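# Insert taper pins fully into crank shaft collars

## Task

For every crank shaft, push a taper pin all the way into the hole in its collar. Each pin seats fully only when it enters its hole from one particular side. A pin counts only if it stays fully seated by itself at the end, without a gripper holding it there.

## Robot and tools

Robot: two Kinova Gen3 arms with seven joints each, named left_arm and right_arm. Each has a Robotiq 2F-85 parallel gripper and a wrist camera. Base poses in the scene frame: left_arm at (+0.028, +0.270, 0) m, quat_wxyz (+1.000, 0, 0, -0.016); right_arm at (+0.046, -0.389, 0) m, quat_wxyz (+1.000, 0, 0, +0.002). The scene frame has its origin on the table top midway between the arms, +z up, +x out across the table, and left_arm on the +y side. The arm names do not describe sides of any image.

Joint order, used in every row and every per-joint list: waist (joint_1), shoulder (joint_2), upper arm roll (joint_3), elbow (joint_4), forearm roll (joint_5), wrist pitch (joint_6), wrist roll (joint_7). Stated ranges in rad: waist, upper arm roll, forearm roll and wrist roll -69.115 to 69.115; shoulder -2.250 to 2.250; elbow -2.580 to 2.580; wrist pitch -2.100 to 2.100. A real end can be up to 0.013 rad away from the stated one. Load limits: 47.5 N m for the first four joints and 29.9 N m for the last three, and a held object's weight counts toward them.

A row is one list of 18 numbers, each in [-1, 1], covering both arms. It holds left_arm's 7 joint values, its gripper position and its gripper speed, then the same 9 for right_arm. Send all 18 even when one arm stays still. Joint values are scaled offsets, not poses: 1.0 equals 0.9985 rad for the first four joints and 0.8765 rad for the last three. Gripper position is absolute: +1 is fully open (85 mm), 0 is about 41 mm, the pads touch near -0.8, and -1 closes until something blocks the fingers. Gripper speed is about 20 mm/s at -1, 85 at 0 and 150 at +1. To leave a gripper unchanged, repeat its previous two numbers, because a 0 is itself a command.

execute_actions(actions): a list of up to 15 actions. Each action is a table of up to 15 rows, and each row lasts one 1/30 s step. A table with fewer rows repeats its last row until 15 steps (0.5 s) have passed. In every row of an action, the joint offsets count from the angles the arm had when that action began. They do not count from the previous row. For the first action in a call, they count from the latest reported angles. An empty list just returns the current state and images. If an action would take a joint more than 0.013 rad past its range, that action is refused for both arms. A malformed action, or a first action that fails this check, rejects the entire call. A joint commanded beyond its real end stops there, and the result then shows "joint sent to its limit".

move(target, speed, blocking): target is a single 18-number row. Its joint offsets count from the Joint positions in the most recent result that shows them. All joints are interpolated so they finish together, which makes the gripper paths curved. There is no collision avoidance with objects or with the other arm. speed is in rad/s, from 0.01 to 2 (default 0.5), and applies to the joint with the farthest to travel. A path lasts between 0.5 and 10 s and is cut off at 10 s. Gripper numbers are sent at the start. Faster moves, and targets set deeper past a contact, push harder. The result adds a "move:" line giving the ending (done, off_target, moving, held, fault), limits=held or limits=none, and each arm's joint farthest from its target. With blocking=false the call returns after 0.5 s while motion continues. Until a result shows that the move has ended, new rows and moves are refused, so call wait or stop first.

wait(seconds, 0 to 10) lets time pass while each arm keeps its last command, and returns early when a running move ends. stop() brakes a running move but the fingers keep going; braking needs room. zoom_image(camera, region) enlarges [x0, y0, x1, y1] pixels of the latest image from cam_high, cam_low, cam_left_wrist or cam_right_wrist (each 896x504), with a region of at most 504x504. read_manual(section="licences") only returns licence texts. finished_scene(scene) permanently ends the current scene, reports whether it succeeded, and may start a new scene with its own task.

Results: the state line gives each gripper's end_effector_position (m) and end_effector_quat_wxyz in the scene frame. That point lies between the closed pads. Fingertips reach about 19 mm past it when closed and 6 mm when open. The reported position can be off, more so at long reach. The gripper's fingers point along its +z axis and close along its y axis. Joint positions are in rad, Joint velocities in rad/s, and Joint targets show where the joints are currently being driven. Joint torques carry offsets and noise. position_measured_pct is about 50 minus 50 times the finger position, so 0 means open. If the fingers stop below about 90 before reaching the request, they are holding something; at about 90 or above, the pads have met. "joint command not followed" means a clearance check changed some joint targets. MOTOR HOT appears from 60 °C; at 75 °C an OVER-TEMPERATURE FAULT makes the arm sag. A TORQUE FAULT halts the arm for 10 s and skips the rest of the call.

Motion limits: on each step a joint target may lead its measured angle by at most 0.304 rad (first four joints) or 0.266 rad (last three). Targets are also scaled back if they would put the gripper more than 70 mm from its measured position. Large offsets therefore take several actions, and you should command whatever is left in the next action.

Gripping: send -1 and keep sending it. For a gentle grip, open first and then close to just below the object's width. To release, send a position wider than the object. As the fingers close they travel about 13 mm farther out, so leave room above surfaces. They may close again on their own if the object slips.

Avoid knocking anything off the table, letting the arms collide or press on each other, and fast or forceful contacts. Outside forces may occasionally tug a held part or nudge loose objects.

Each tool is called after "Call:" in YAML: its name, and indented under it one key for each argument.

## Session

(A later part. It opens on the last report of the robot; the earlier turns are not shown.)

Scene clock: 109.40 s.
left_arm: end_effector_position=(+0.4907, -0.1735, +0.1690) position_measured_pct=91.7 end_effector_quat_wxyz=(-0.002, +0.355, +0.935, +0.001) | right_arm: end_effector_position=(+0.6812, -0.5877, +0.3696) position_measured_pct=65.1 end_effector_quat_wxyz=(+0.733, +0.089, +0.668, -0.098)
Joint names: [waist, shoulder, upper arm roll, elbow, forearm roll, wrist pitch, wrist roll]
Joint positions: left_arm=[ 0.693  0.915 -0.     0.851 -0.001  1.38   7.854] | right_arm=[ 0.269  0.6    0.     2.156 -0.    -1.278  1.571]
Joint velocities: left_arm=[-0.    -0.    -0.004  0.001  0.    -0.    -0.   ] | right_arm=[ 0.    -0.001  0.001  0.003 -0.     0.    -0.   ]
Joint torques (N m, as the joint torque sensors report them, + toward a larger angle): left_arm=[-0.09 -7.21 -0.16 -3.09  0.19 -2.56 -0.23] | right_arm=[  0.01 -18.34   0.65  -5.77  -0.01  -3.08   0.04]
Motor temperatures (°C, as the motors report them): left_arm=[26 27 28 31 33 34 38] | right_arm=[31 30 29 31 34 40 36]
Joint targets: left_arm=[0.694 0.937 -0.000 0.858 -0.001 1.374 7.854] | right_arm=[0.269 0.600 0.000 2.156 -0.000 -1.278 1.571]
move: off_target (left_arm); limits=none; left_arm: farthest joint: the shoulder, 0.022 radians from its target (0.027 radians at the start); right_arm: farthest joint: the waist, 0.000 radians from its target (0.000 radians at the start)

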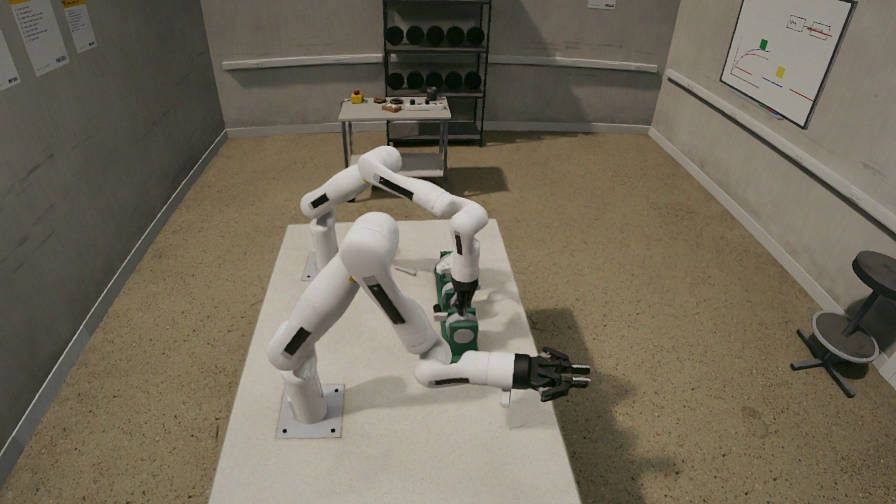

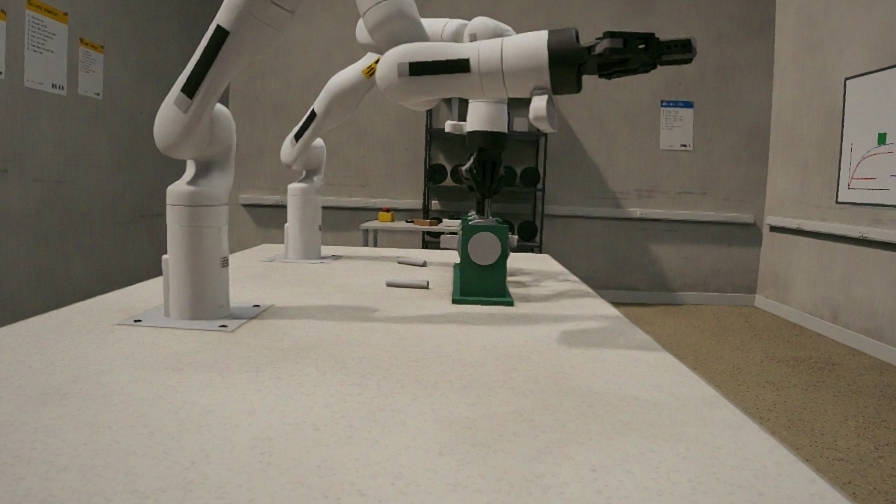

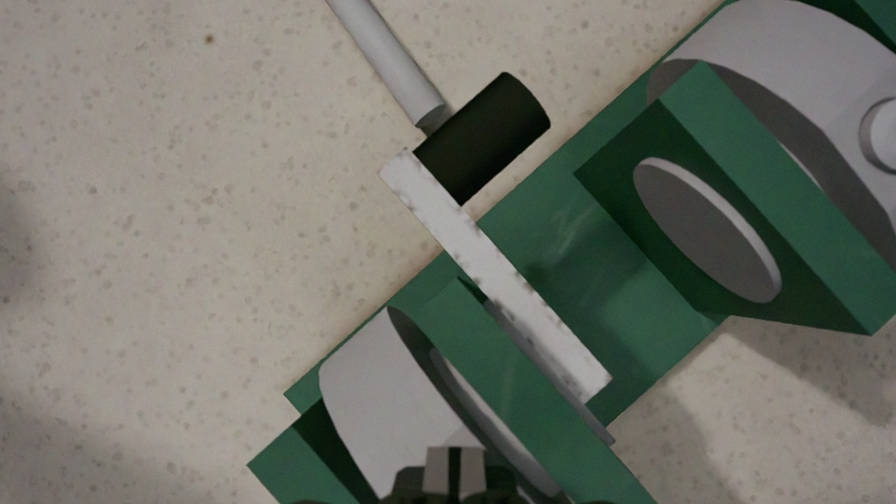

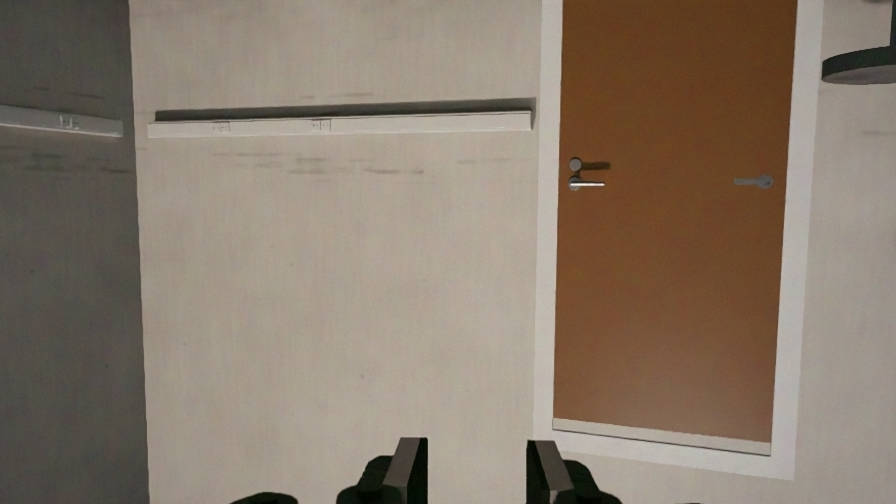

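Call:
move:
  target: [0,-0.025,0,0,0,0.03,0,-1,0,0,0,0,0,0,0,0,-0.3,0]
  speed: 0.2

Call:
move:
  target: [-0.1,-0.14,0,0.24,0,-0.11,0,-1,0,0,0,0,0,0,0,0,-0.3,0]
  speed: 0.7

Scene clock: 110.87 s.
left_arm: end_effector_position=(+0.4865, -0.1698, +0.1849) position_measured_pct=91.7 end_effector_quat_wxyz=(-0.002, +0.355, +0.935, +0.001) | right_arm: end_effector_position=(+0.6812, -0.5877, +0.3696) position_measured_pct=65.1 end_effector_quat_wxyz=(+0.733, +0.089, +0.668, -0.098)
Joint names: [waist, shoulder, upper arm roll, elbow, forearm roll, wrist pitch, wrist roll]
Joint positions: left_arm=[ 0.693  0.89  -0.     0.851 -0.001  1.406  7.854] | right_arm=[ 0.269  0.6    0.     2.156 -0.    -1.278  1.571]
Joint velocities: left_arm=[-0.    -0.001  0.002  0.001 -0.    -0.     0.   ] | right_arm=[ 0.     0.002  0.001 -0.001  0.     0.001 -0.   ]
Joint torques (N m, as the joint torque sensors report them, + toward a larger angle): left_arm=[ -0.14 -25.52   0.6   -9.32   0.06  -0.07  -0.19] | right_arm=[  0.1  -18.29   0.63  -6.05   0.22  -2.64   0.  ]
Motor temperatures (°C, as the motors report them): left_arm=[26 27 28 31 33 34 38] | right_arm=[31 30 29 31 34 40 36]
Joint targets: left_arm=[0.693 0.890 -0.000 0.851 -0.001 1.406 7.854] | right_arm=[0.269 0.600 0.000 2.156 -0.000 -1.278 1.571]
move: done; limits=none; left_arm: farthest joint: the waist, 0.000 radians from its target (0.000 radians at the start); right_arm: farthest joint: the waist, 0.000 radians from its target (0.000 radians at the start)

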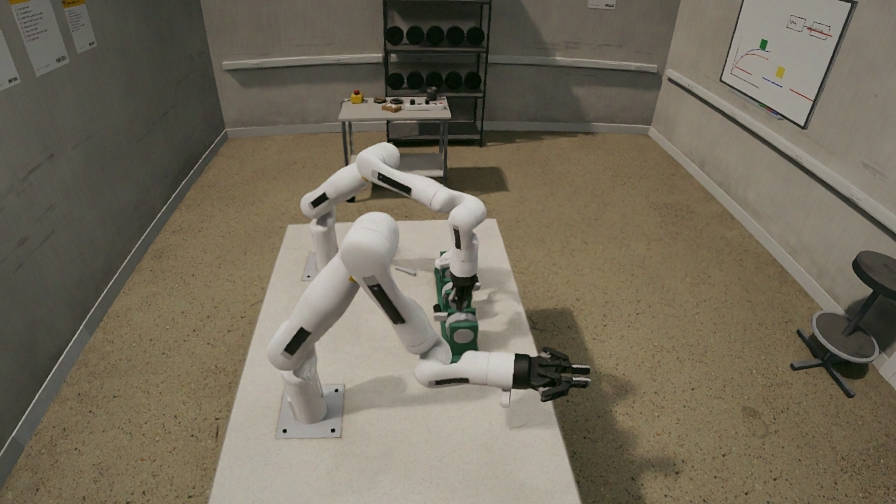

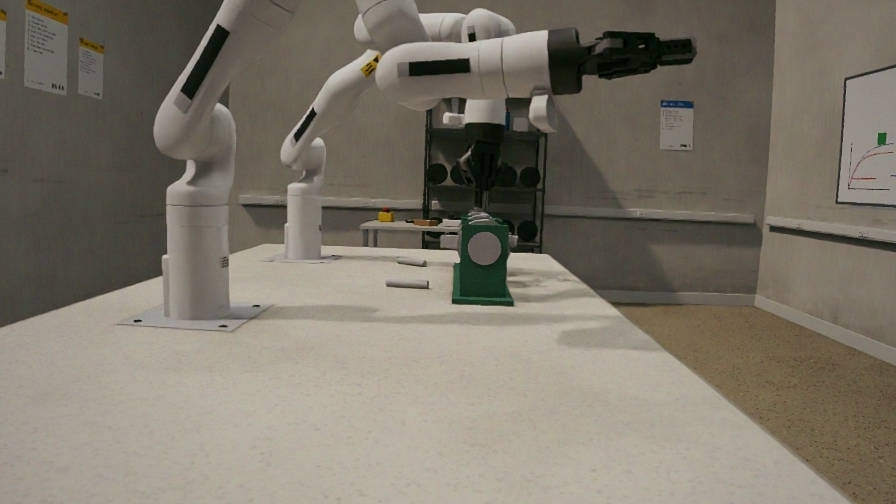

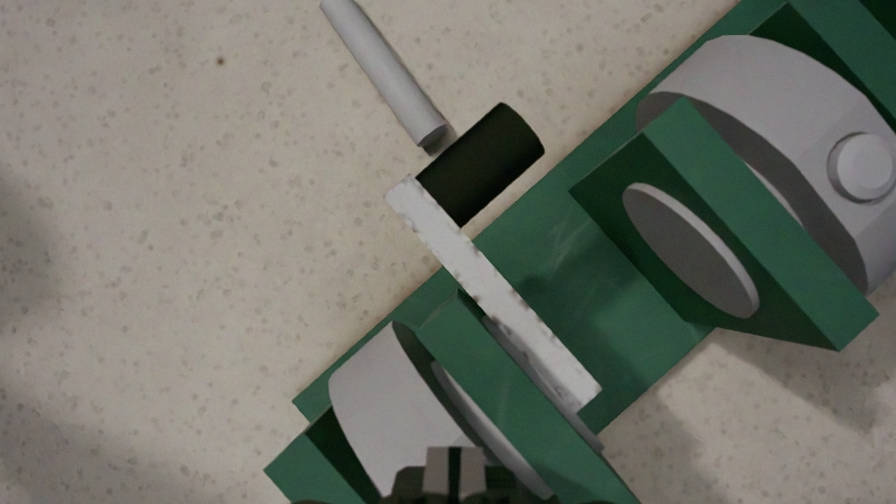

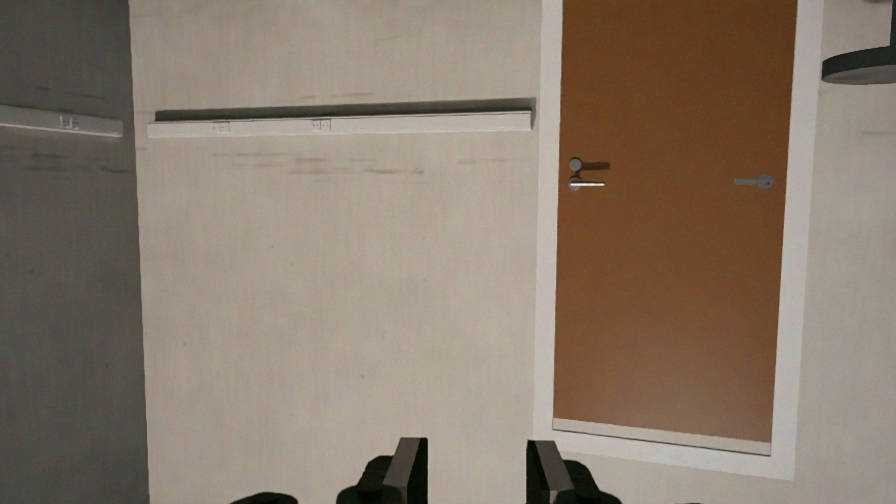

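Scene clock: 111.80 s.
left_arm: end_effector_position=(+0.4892, -0.0938, +0.1972) position_measured_pct=91.7 end_effector_quat_wxyz=(-0.004, +0.308, +0.951, +0.002) | right_arm: end_effector_position=(+0.6812, -0.5877, +0.3696) position_measured_pct=65.1 end_effector_quat_wxyz=(+0.733, +0.089, +0.668, -0.098)
Joint names: [waist, shoulder, upper arm roll, elbow, forearm roll, wrist pitch, wrist roll]
Joint positions: left_arm=[ 0.594  0.751 -0.     1.09  -0.001  1.309  7.854] | right_arm=[ 0.269  0.6    0.     2.156 -0.    -1.278  1.571]
Joint velocities: left_arm=[-0.001 -0.002  0.001  0.    -0.     0.001 -0.   ] | right_arm=[-0.     0.    -0.002  0.002  0.     0.    -0.   ]
Joint torques (N m, as the joint torque sensors report them, + toward a larger angle): left_arm=[ -0.11 -23.23   0.04  -8.66   0.02  -0.05  -0.28] | right_arm=[ -0.22 -18.29   0.71  -6.18  -0.04  -2.57  -0.09]
Motor temperatures (°C, as the motors report them): left_arm=[26 27 28 31 33 34 38] | right_arm=[31 30 29 31 34 40 36]
Joint targets: left_arm=[0.593 0.751 -0.000 1.090 -0.001 1.309 7.854] | right_arm=[0.269 0.600 0.000 2.156 -0.000 -1.278 1.571]
move: done; limits=none; left_arm: farthest joint: the shoulder, 0.001 radians from its target (0.140 radians at the start); right_arm: farthest joint: the waist, 0.000 radians from its target (0.000 radians at the start)

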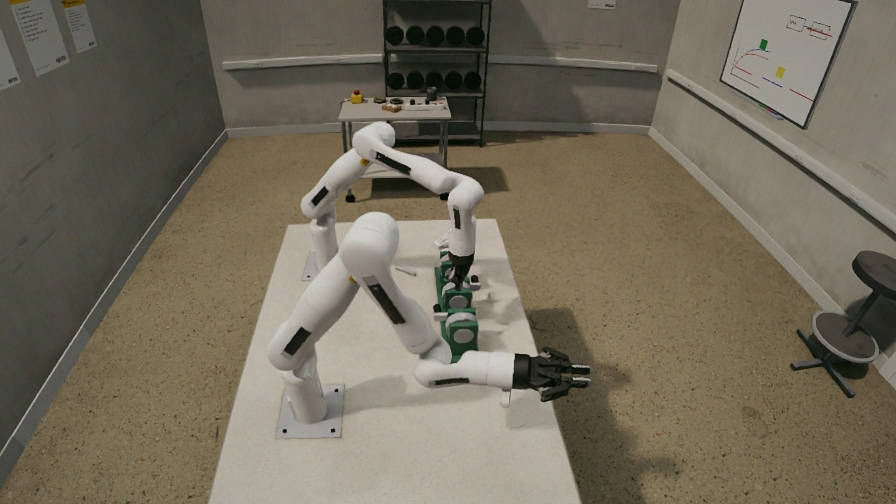

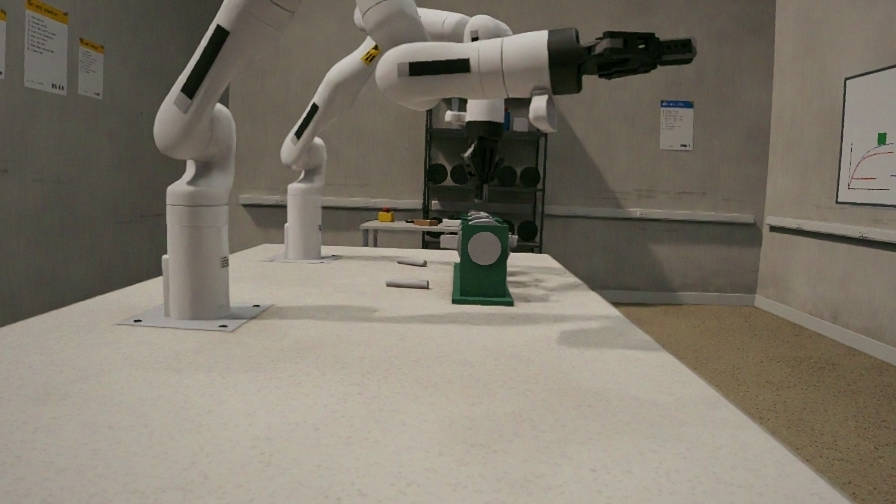

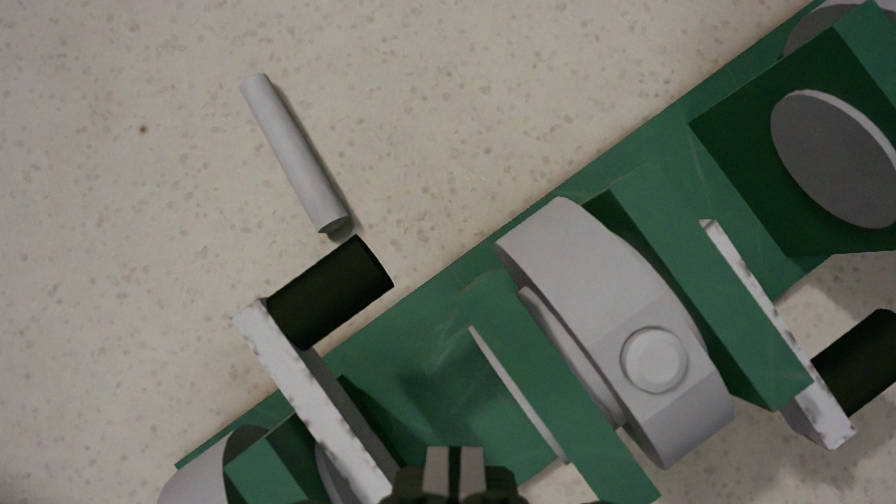

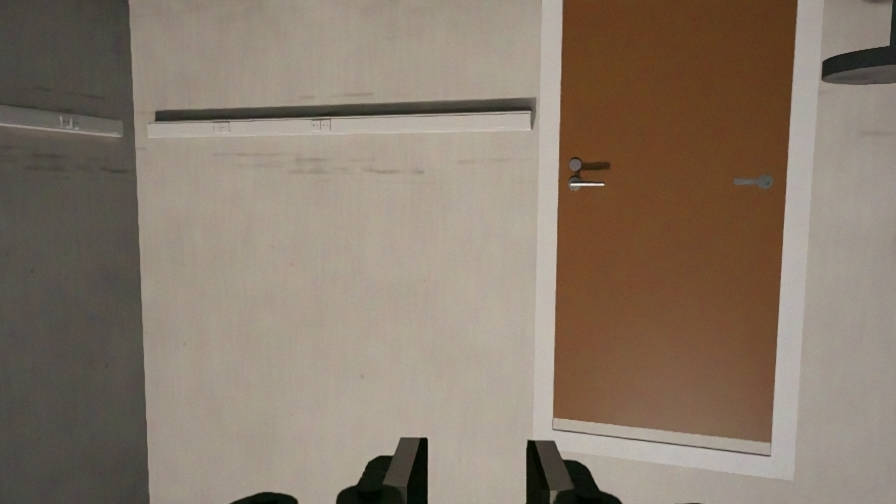

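Call:
execute_actions:
  actions: []

Scene clock: 112.83 s.
left_arm: end_effector_position=(+0.4892, -0.0938, +0.1973) position_measured_pct=91.7 end_effector_quat_wxyz=(-0.004, +0.308, +0.951, +0.002) | right_arm: end_effector_position=(+0.6812, -0.5877, +0.3696) position_measured_pct=65.1 end_effector_quat_wxyz=(+0.733, +0.089, +0.668, -0.098)
Joint names: [waist, shoulder, upper arm roll, elbow, forearm roll, wrist pitch, wrist roll]
Joint positions: left_arm=[ 0.593  0.751 -0.     1.09  -0.001  1.309  7.854] | right_arm=[ 0.269  0.6    0.     2.156 -0.    -1.278  1.571]
Joint velocities: left_arm=[ 0.001 -0.    -0.    -0.     0.     0.     0.   ] | right_arm=[ 0.    -0.    -0.     0.002  0.    -0.    -0.   ]
Joint torques (N m, as the joint torque sensors report them, + toward a larger angle): left_arm=[ -0.19 -23.37   0.11  -8.78  -0.02  -0.2   -0.32] | right_arm=[ -0.25 -17.99   0.93  -5.76   0.38  -2.64  -0.18]
Motor temperatures (°C, as the motors report them): left_arm=[26 27 28 31 33 34 38] | right_arm=[31 30 29 31 34 40 36]
Joint targets: left_arm=[0.593 0.751 -0.000 1.090 -0.001 1.309 7.854] | right_arm=[0.269 0.600 0.000 2.156 -0.000 -1.278 1.571]

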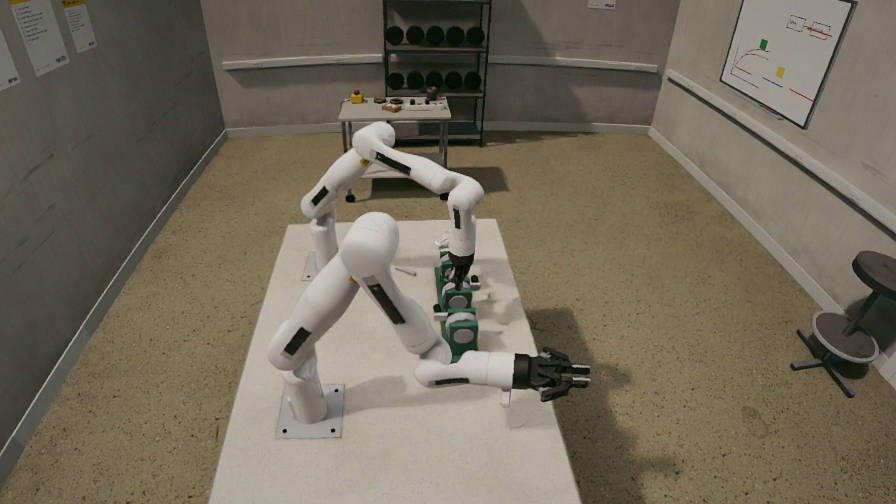

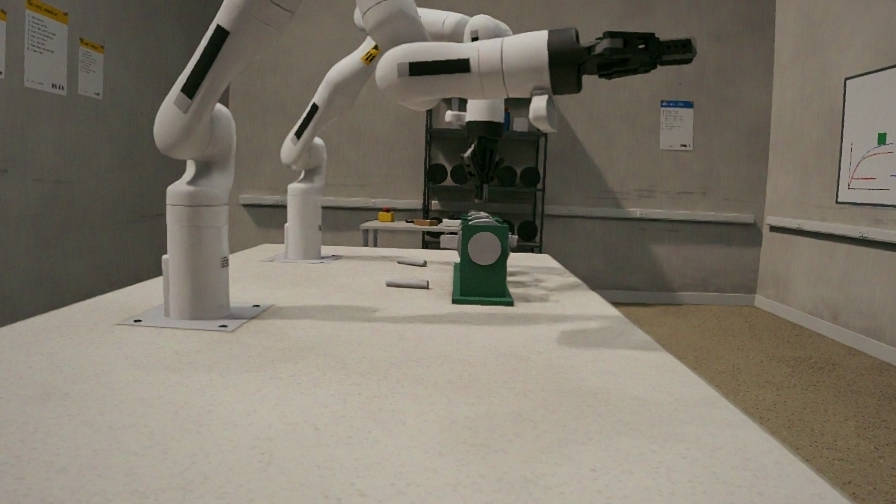

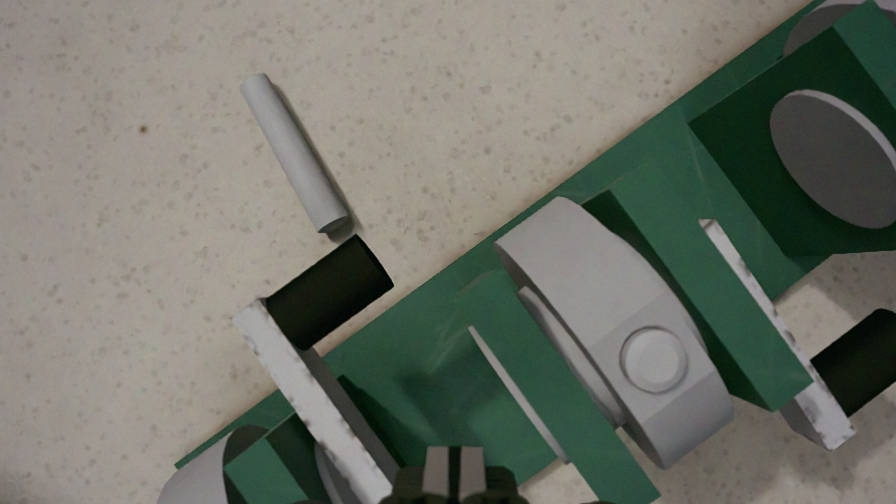

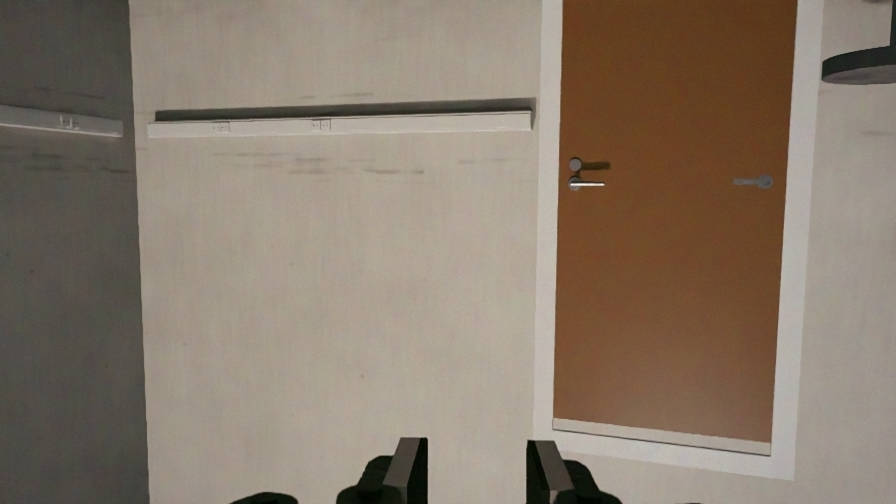

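Call:
move:
  target: [-0.095,-0.0705,0,0.1942,0,-0.1505,0,-1,0,0,0,0,0,0,0,0,-0.3,0]
  speed: 0.3

Call:
move:
  target: [0,0.04,0,0.032,0,-0.035,0,-1,0,0,0,0,0,0,0,0,-0.3,0]
  speed: 0.04

Scene clock: 114.23 s.
left_arm: end_effector_position=(+0.4936, -0.0322, +0.1798) position_measured_pct=91.7 end_effector_quat_wxyz=(-0.000, +0.263, +0.965, +0.001) | right_arm: end_effector_position=(+0.6812, -0.5877, +0.3696) position_measured_pct=65.1 end_effector_quat_wxyz=(+0.733, +0.089, +0.668, -0.098)
Joint names: [waist, shoulder, upper arm roll, elbow, forearm roll, wrist pitch, wrist roll]
Joint positions: left_arm=[ 0.499  0.681 -0.     1.284 -0.001  1.178  7.854] | right_arm=[ 0.269  0.6    0.     2.156 -0.    -1.278  1.571]
Joint velocities: left_arm=[-0.003 -0.005  0.     0.002 -0.     0.002  0.   ] | right_arm=[-0.     0.     0.001  0.001  0.     0.    -0.   ]
Joint torques (N m, as the joint torque sensors report them, + toward a larger angle): left_arm=[ -0.45 -21.56   0.23  -8.42  -0.1    0.02   0.04] | right_arm=[ -0.37 -18.57   0.46  -6.11   0.08  -2.57  -0.28]
Motor temperatures (°C, as the motors report them): left_arm=[26 27 28 31 33 34 38] | right_arm=[31 30 29 31 34 40 36]
Joint targets: left_arm=[0.499 0.680 -0.000 1.284 -0.001 1.178 7.854] | right_arm=[0.269 0.600 0.000 2.156 -0.000 -1.278 1.571]
move: done; limits=none; left_arm: farthest joint: the waist, 0.001 radians from its target (0.095 radians at the start); right_arm: farthest joint: the waist, 0.000 radians from its target (0.000 radians at the start)

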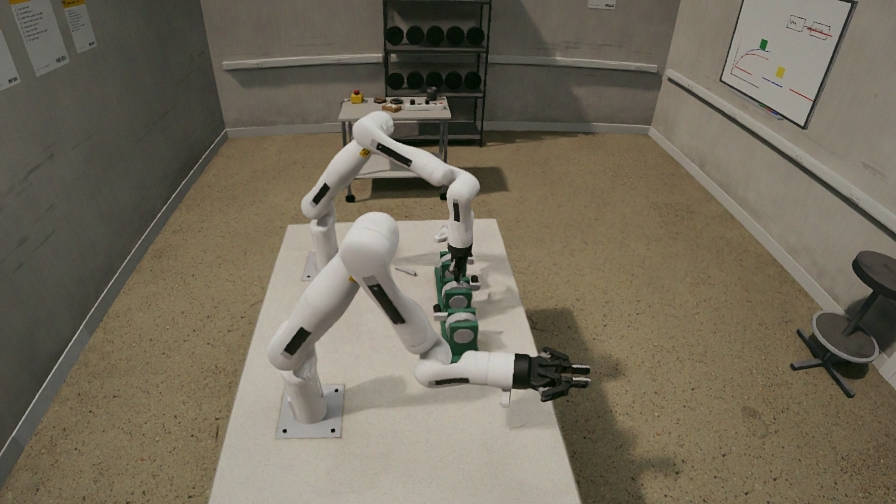

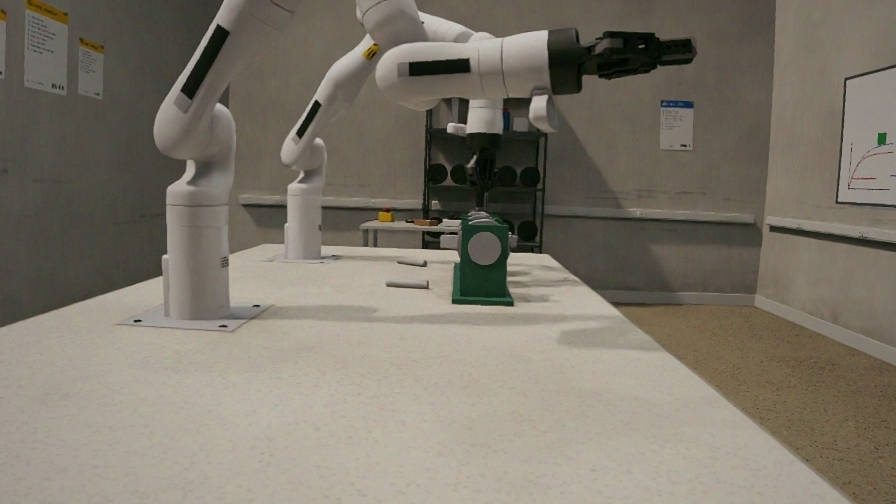

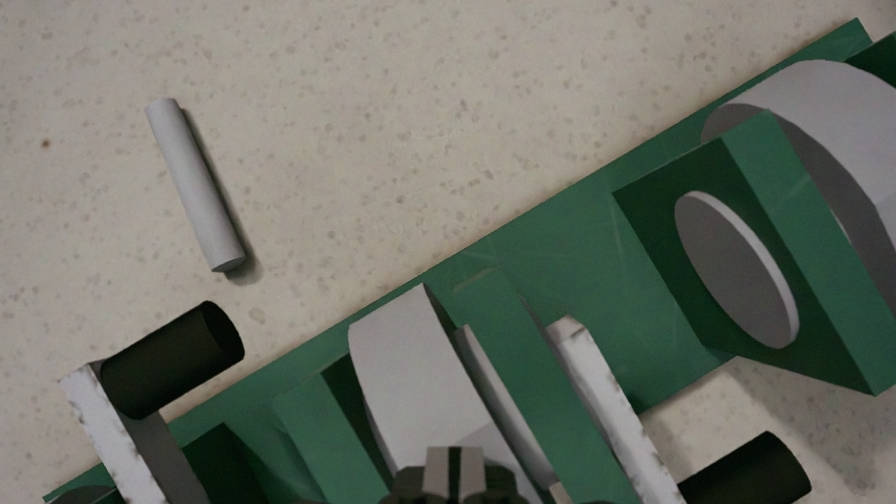

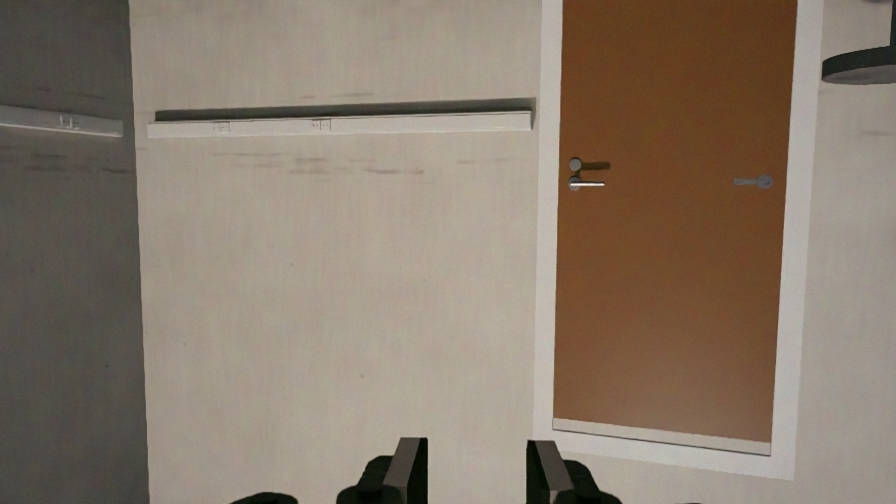

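Scene clock: 115.50 s.
left_arm: end_effector_position=(+0.4987, -0.0309, +0.1703) position_measured_pct=91.7 end_effector_quat_wxyz=(+0.005, +0.261, +0.965, +0.001) | right_arm: end_effector_position=(+0.6812, -0.5877, +0.3696) position_measured_pct=65.1 end_effector_quat_wxyz=(+0.733, +0.089, +0.668, -0.098)
Joint names: [waist, shoulder, upper arm roll, elbow, forearm roll, wrist pitch, wrist roll]
Joint positions: left_arm=[ 0.496  0.691 -0.003  1.298 -0.004  1.143  7.854] | right_arm=[ 0.269  0.6    0.     2.156 -0.    -1.278  1.571]
Joint velocities: left_arm=[-0.001 -0.001 -0.    -0.     0.     0.     0.   ] | right_arm=[-0.     0.     0.002  0.001  0.    -0.001 -0.   ]
Joint torques (N m, as the joint torque sensors report them, + toward a larger angle): left_arm=[ 1.86  3.24  1.59  6.37  1.26  1.61 -0.37] | right_arm=[  0.13 -18.68   0.75  -5.98  -0.09  -2.73   0.15]
Motor temperatures (°C, as the motors report them): left_arm=[26 27 28 31 33 34 38] | right_arm=[31 30 29 31 34 40 36]
Joint targets: left_arm=[0.499 0.721 -0.000 1.316 -0.001 1.147 7.854] | right_arm=[0.269 0.600 0.000 2.156 -0.000 -1.278 1.571]
move: off_target (left_arm); limits=none; left_arm: farthest joint: the shoulder, 0.030 radians from its target (0.040 radians at the start); right_arm: farthest joint: the waist, 0.000 radians from its target (0.000 radians at the start)

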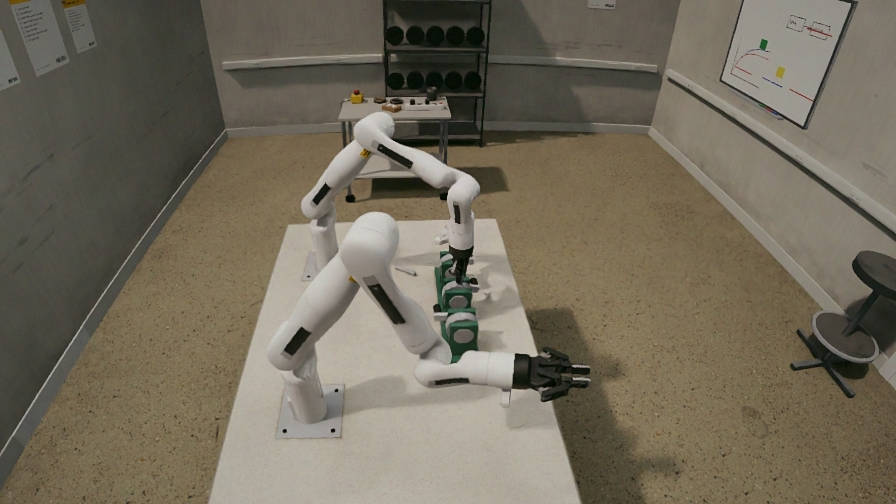

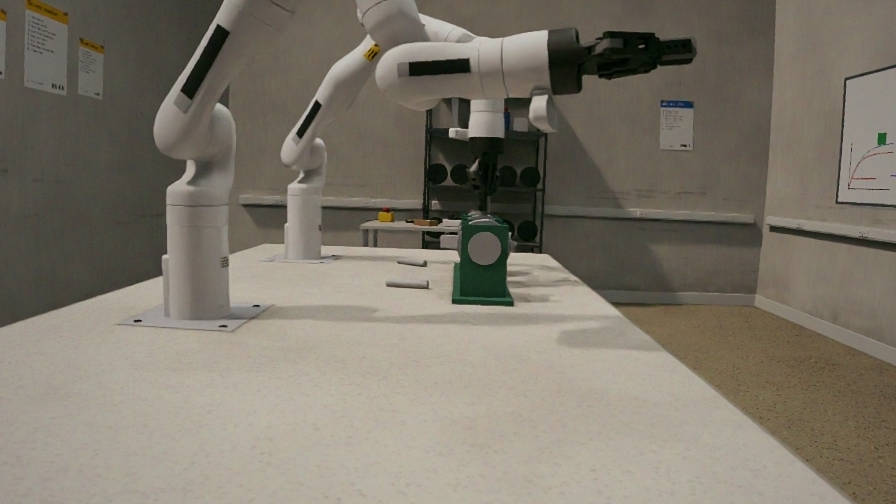

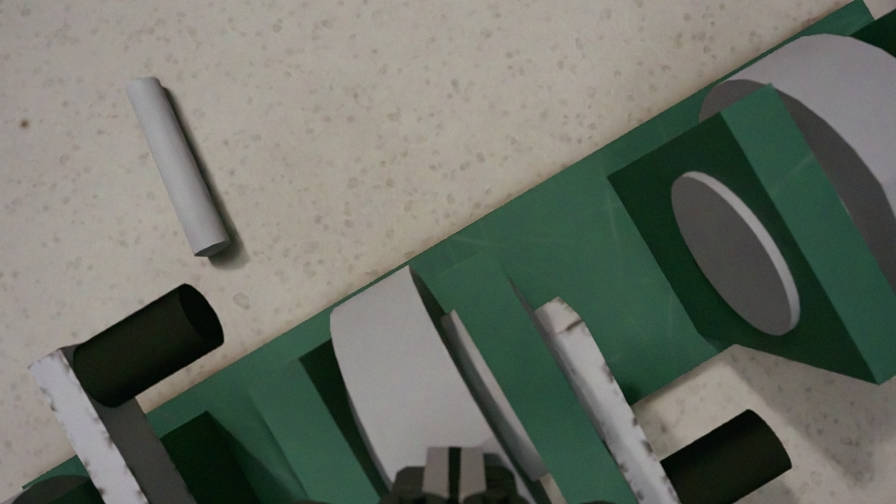

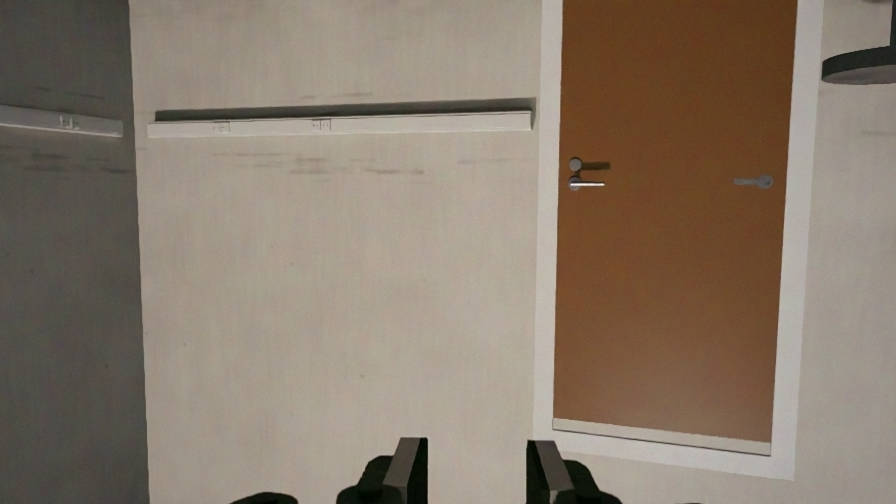

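Call:
move:
  target: [0.013,0.03,0.003,0.018,0.003,0.035,0,-1,0,0,0,0,0,0,0,0,-0.3,0]
  speed: 0.03

Scene clock: 117.07 s.
left_arm: end_effector_position=(+0.4863, -0.0308, +0.1681) position_measured_pct=91.7 end_effector_quat_wxyz=(-0.011, +0.266, +0.964, +0.005) | right_arm: end_effector_position=(+0.6812, -0.5877, +0.3696) position_measured_pct=65.1 end_effector_quat_wxyz=(+0.733, +0.089, +0.668, -0.098)
Joint names: [waist, shoulder, upper arm roll, elbow, forearm roll, wrist pitch, wrist roll]
Joint positions: left_arm=[ 0.506  0.694 -0.002  1.3   -0.004  1.172  7.854] | right_arm=[ 0.269  0.6    0.     2.156 -0.    -1.278  1.571]
Joint velocities: left_arm=[ 0.002 -0.001 -0.002  0.002 -0.     0.001  0.   ] | right_arm=[ 0.    -0.001  0.003  0.001 -0.    -0.001  0.   ]
Joint torques (N m, as the joint torque sensors report them, + toward a larger angle): left_arm=[ 2.09  1.07  1.87  4.11  1.15  0.7  -0.56] | right_arm=[ -0.08 -18.24   0.69  -5.97  -0.02  -2.91   0.02]
Motor temperatures (°C, as the motors report them): left_arm=[26 27 28 31 33 34 38] | right_arm=[31 30 29 31 34 40 36]
Joint targets: left_arm=[0.509 0.721 0.000 1.316 -0.001 1.174 7.854] | right_arm=[0.269 0.600 0.000 2.156 -0.000 -1.278 1.571]
move: off_target (left_arm); limits=none; left_arm: farthest joint: the shoulder, 0.027 radians from its target (0.030 radians at the start); right_arm: farthest joint: the waist, 0.000 radians from its target (0.000 radians at the start)

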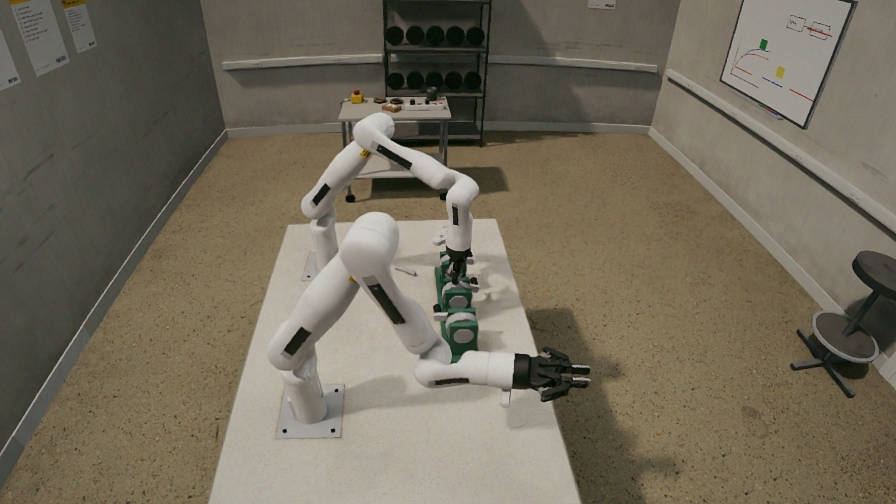

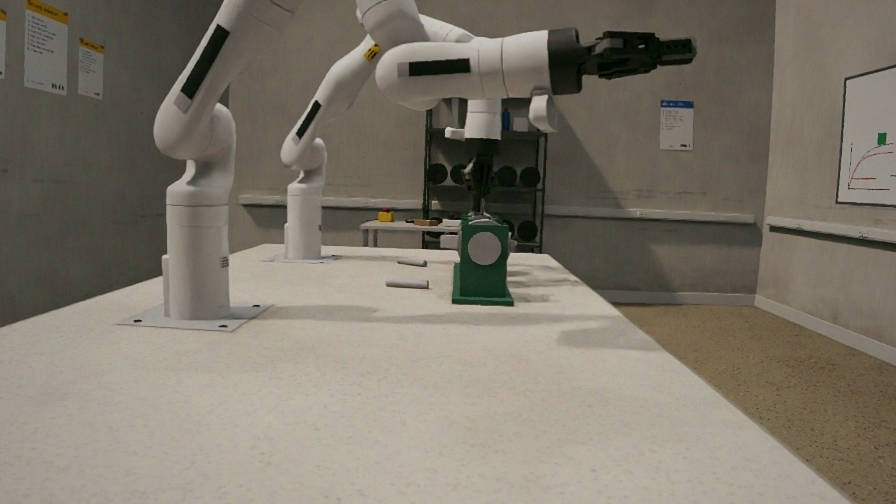

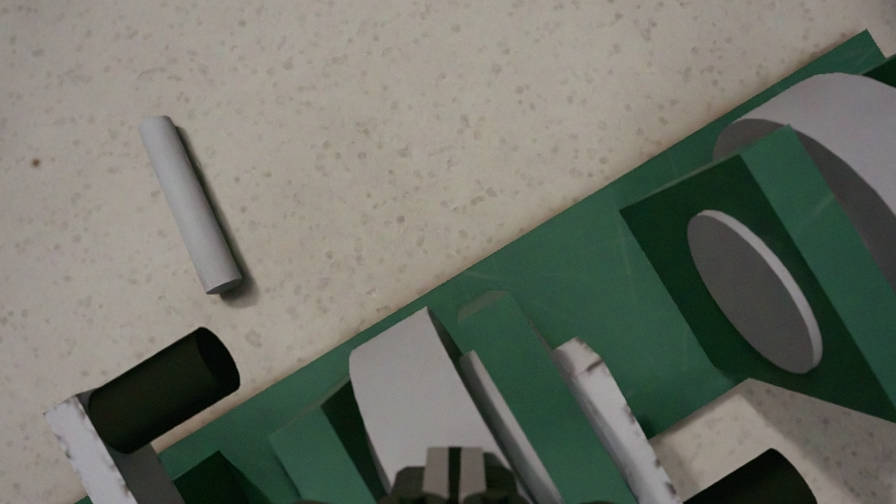

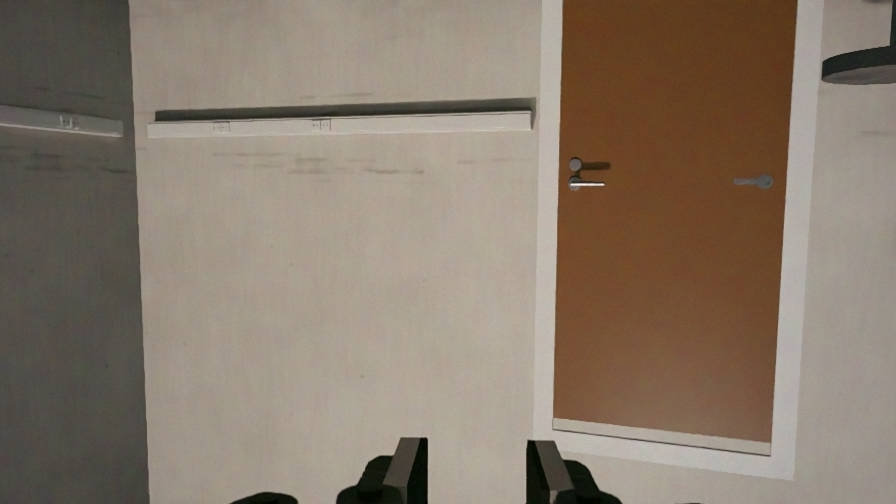

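Either it went in or the finger slipped off. Lift and look.

Call:
move:
  target: [0.0,-0.01,0,-0.1,0,0.1,0,-1,0,0,0,0,0,0,0,0,-0.3,0]
  speed: 0.2

Scene clock: 118.10 s.
left_arm: end_effector_position=(+0.5001, -0.0390, +0.2029) position_measured_pct=91.7 end_effector_quat_wxyz=(-0.001, +0.266, +0.964, +0.002) | right_arm: end_effector_position=(+0.6812, -0.5877, +0.3696) position_measured_pct=65.1 end_effector_quat_wxyz=(+0.733, +0.089, +0.668, -0.098)
Joint names: [waist, shoulder, upper arm roll, elbow, forearm roll, wrist pitch, wrist roll]
Joint positions: left_arm=[ 0.506  0.683 -0.002  1.2   -0.004  1.26   7.854] | right_arm=[ 0.269  0.6    0.     2.156 -0.    -1.278  1.571]
Joint velocities: left_arm=[ 0.     0.001  0.    -0.     0.    -0.001 -0.   ] | right_arm=[-0.    -0.    -0.     0.001 -0.     0.     0.   ]
Joint torques (N m, as the joint torque sensors report them, + toward a larger angle): left_arm=[ -0.3  -22.29  -0.2   -8.7    0.02   0.12  -0.43] | right_arm=[ -0.38 -18.47   0.61  -6.1   -0.1   -2.74  -0.09]
Motor temperatures (°C, as the motors report them): left_arm=[26 27 28 31 33 34 38] | right_arm=[31 30 29 31 34 40 36]
Joint targets: left_arm=[0.506 0.684 -0.002 1.200 -0.004 1.260 7.854] | right_arm=[0.269 0.600 0.000 2.156 -0.000 -1.278 1.571]
move: done; limits=none; left_arm: farthest joint: the shoulder, 0.001 radians from its target (0.009 radians at the start); right_arm: farthest joint: the waist, 0.000 radians from its target (0.000 radians at the start)

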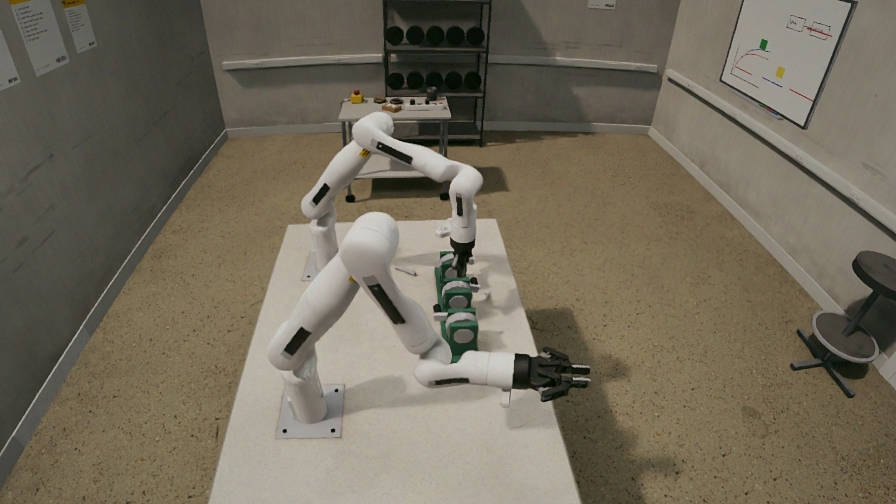

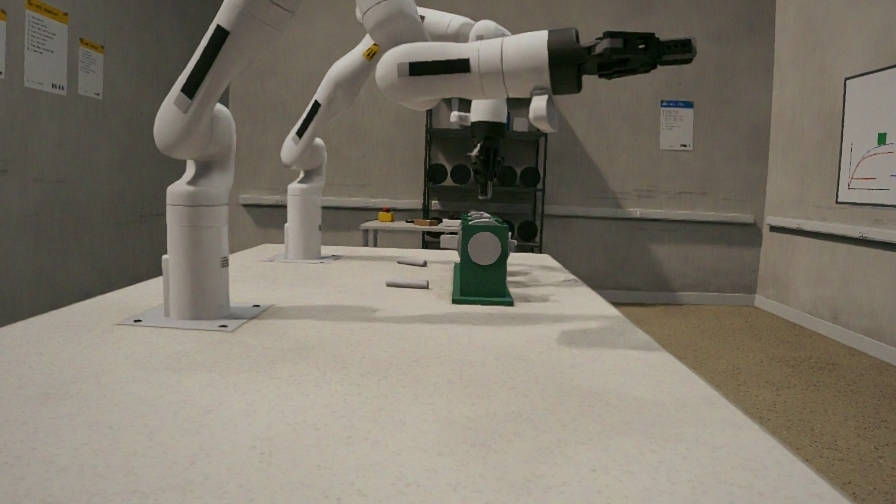

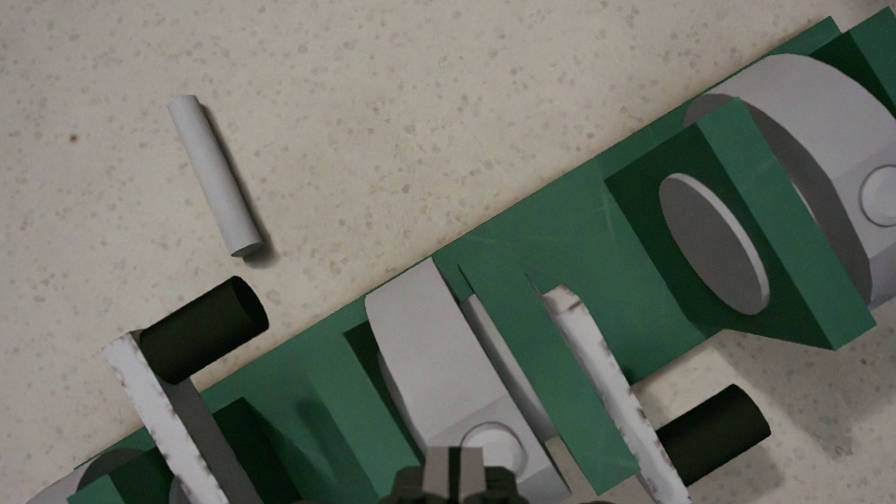

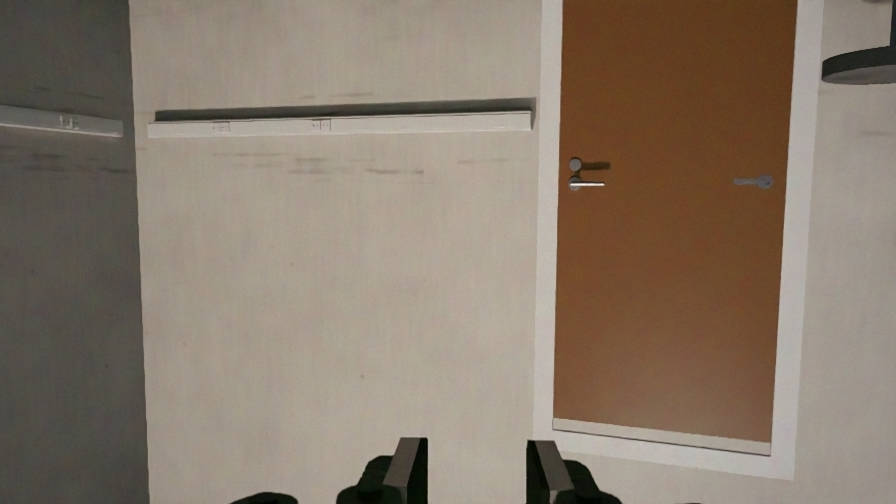

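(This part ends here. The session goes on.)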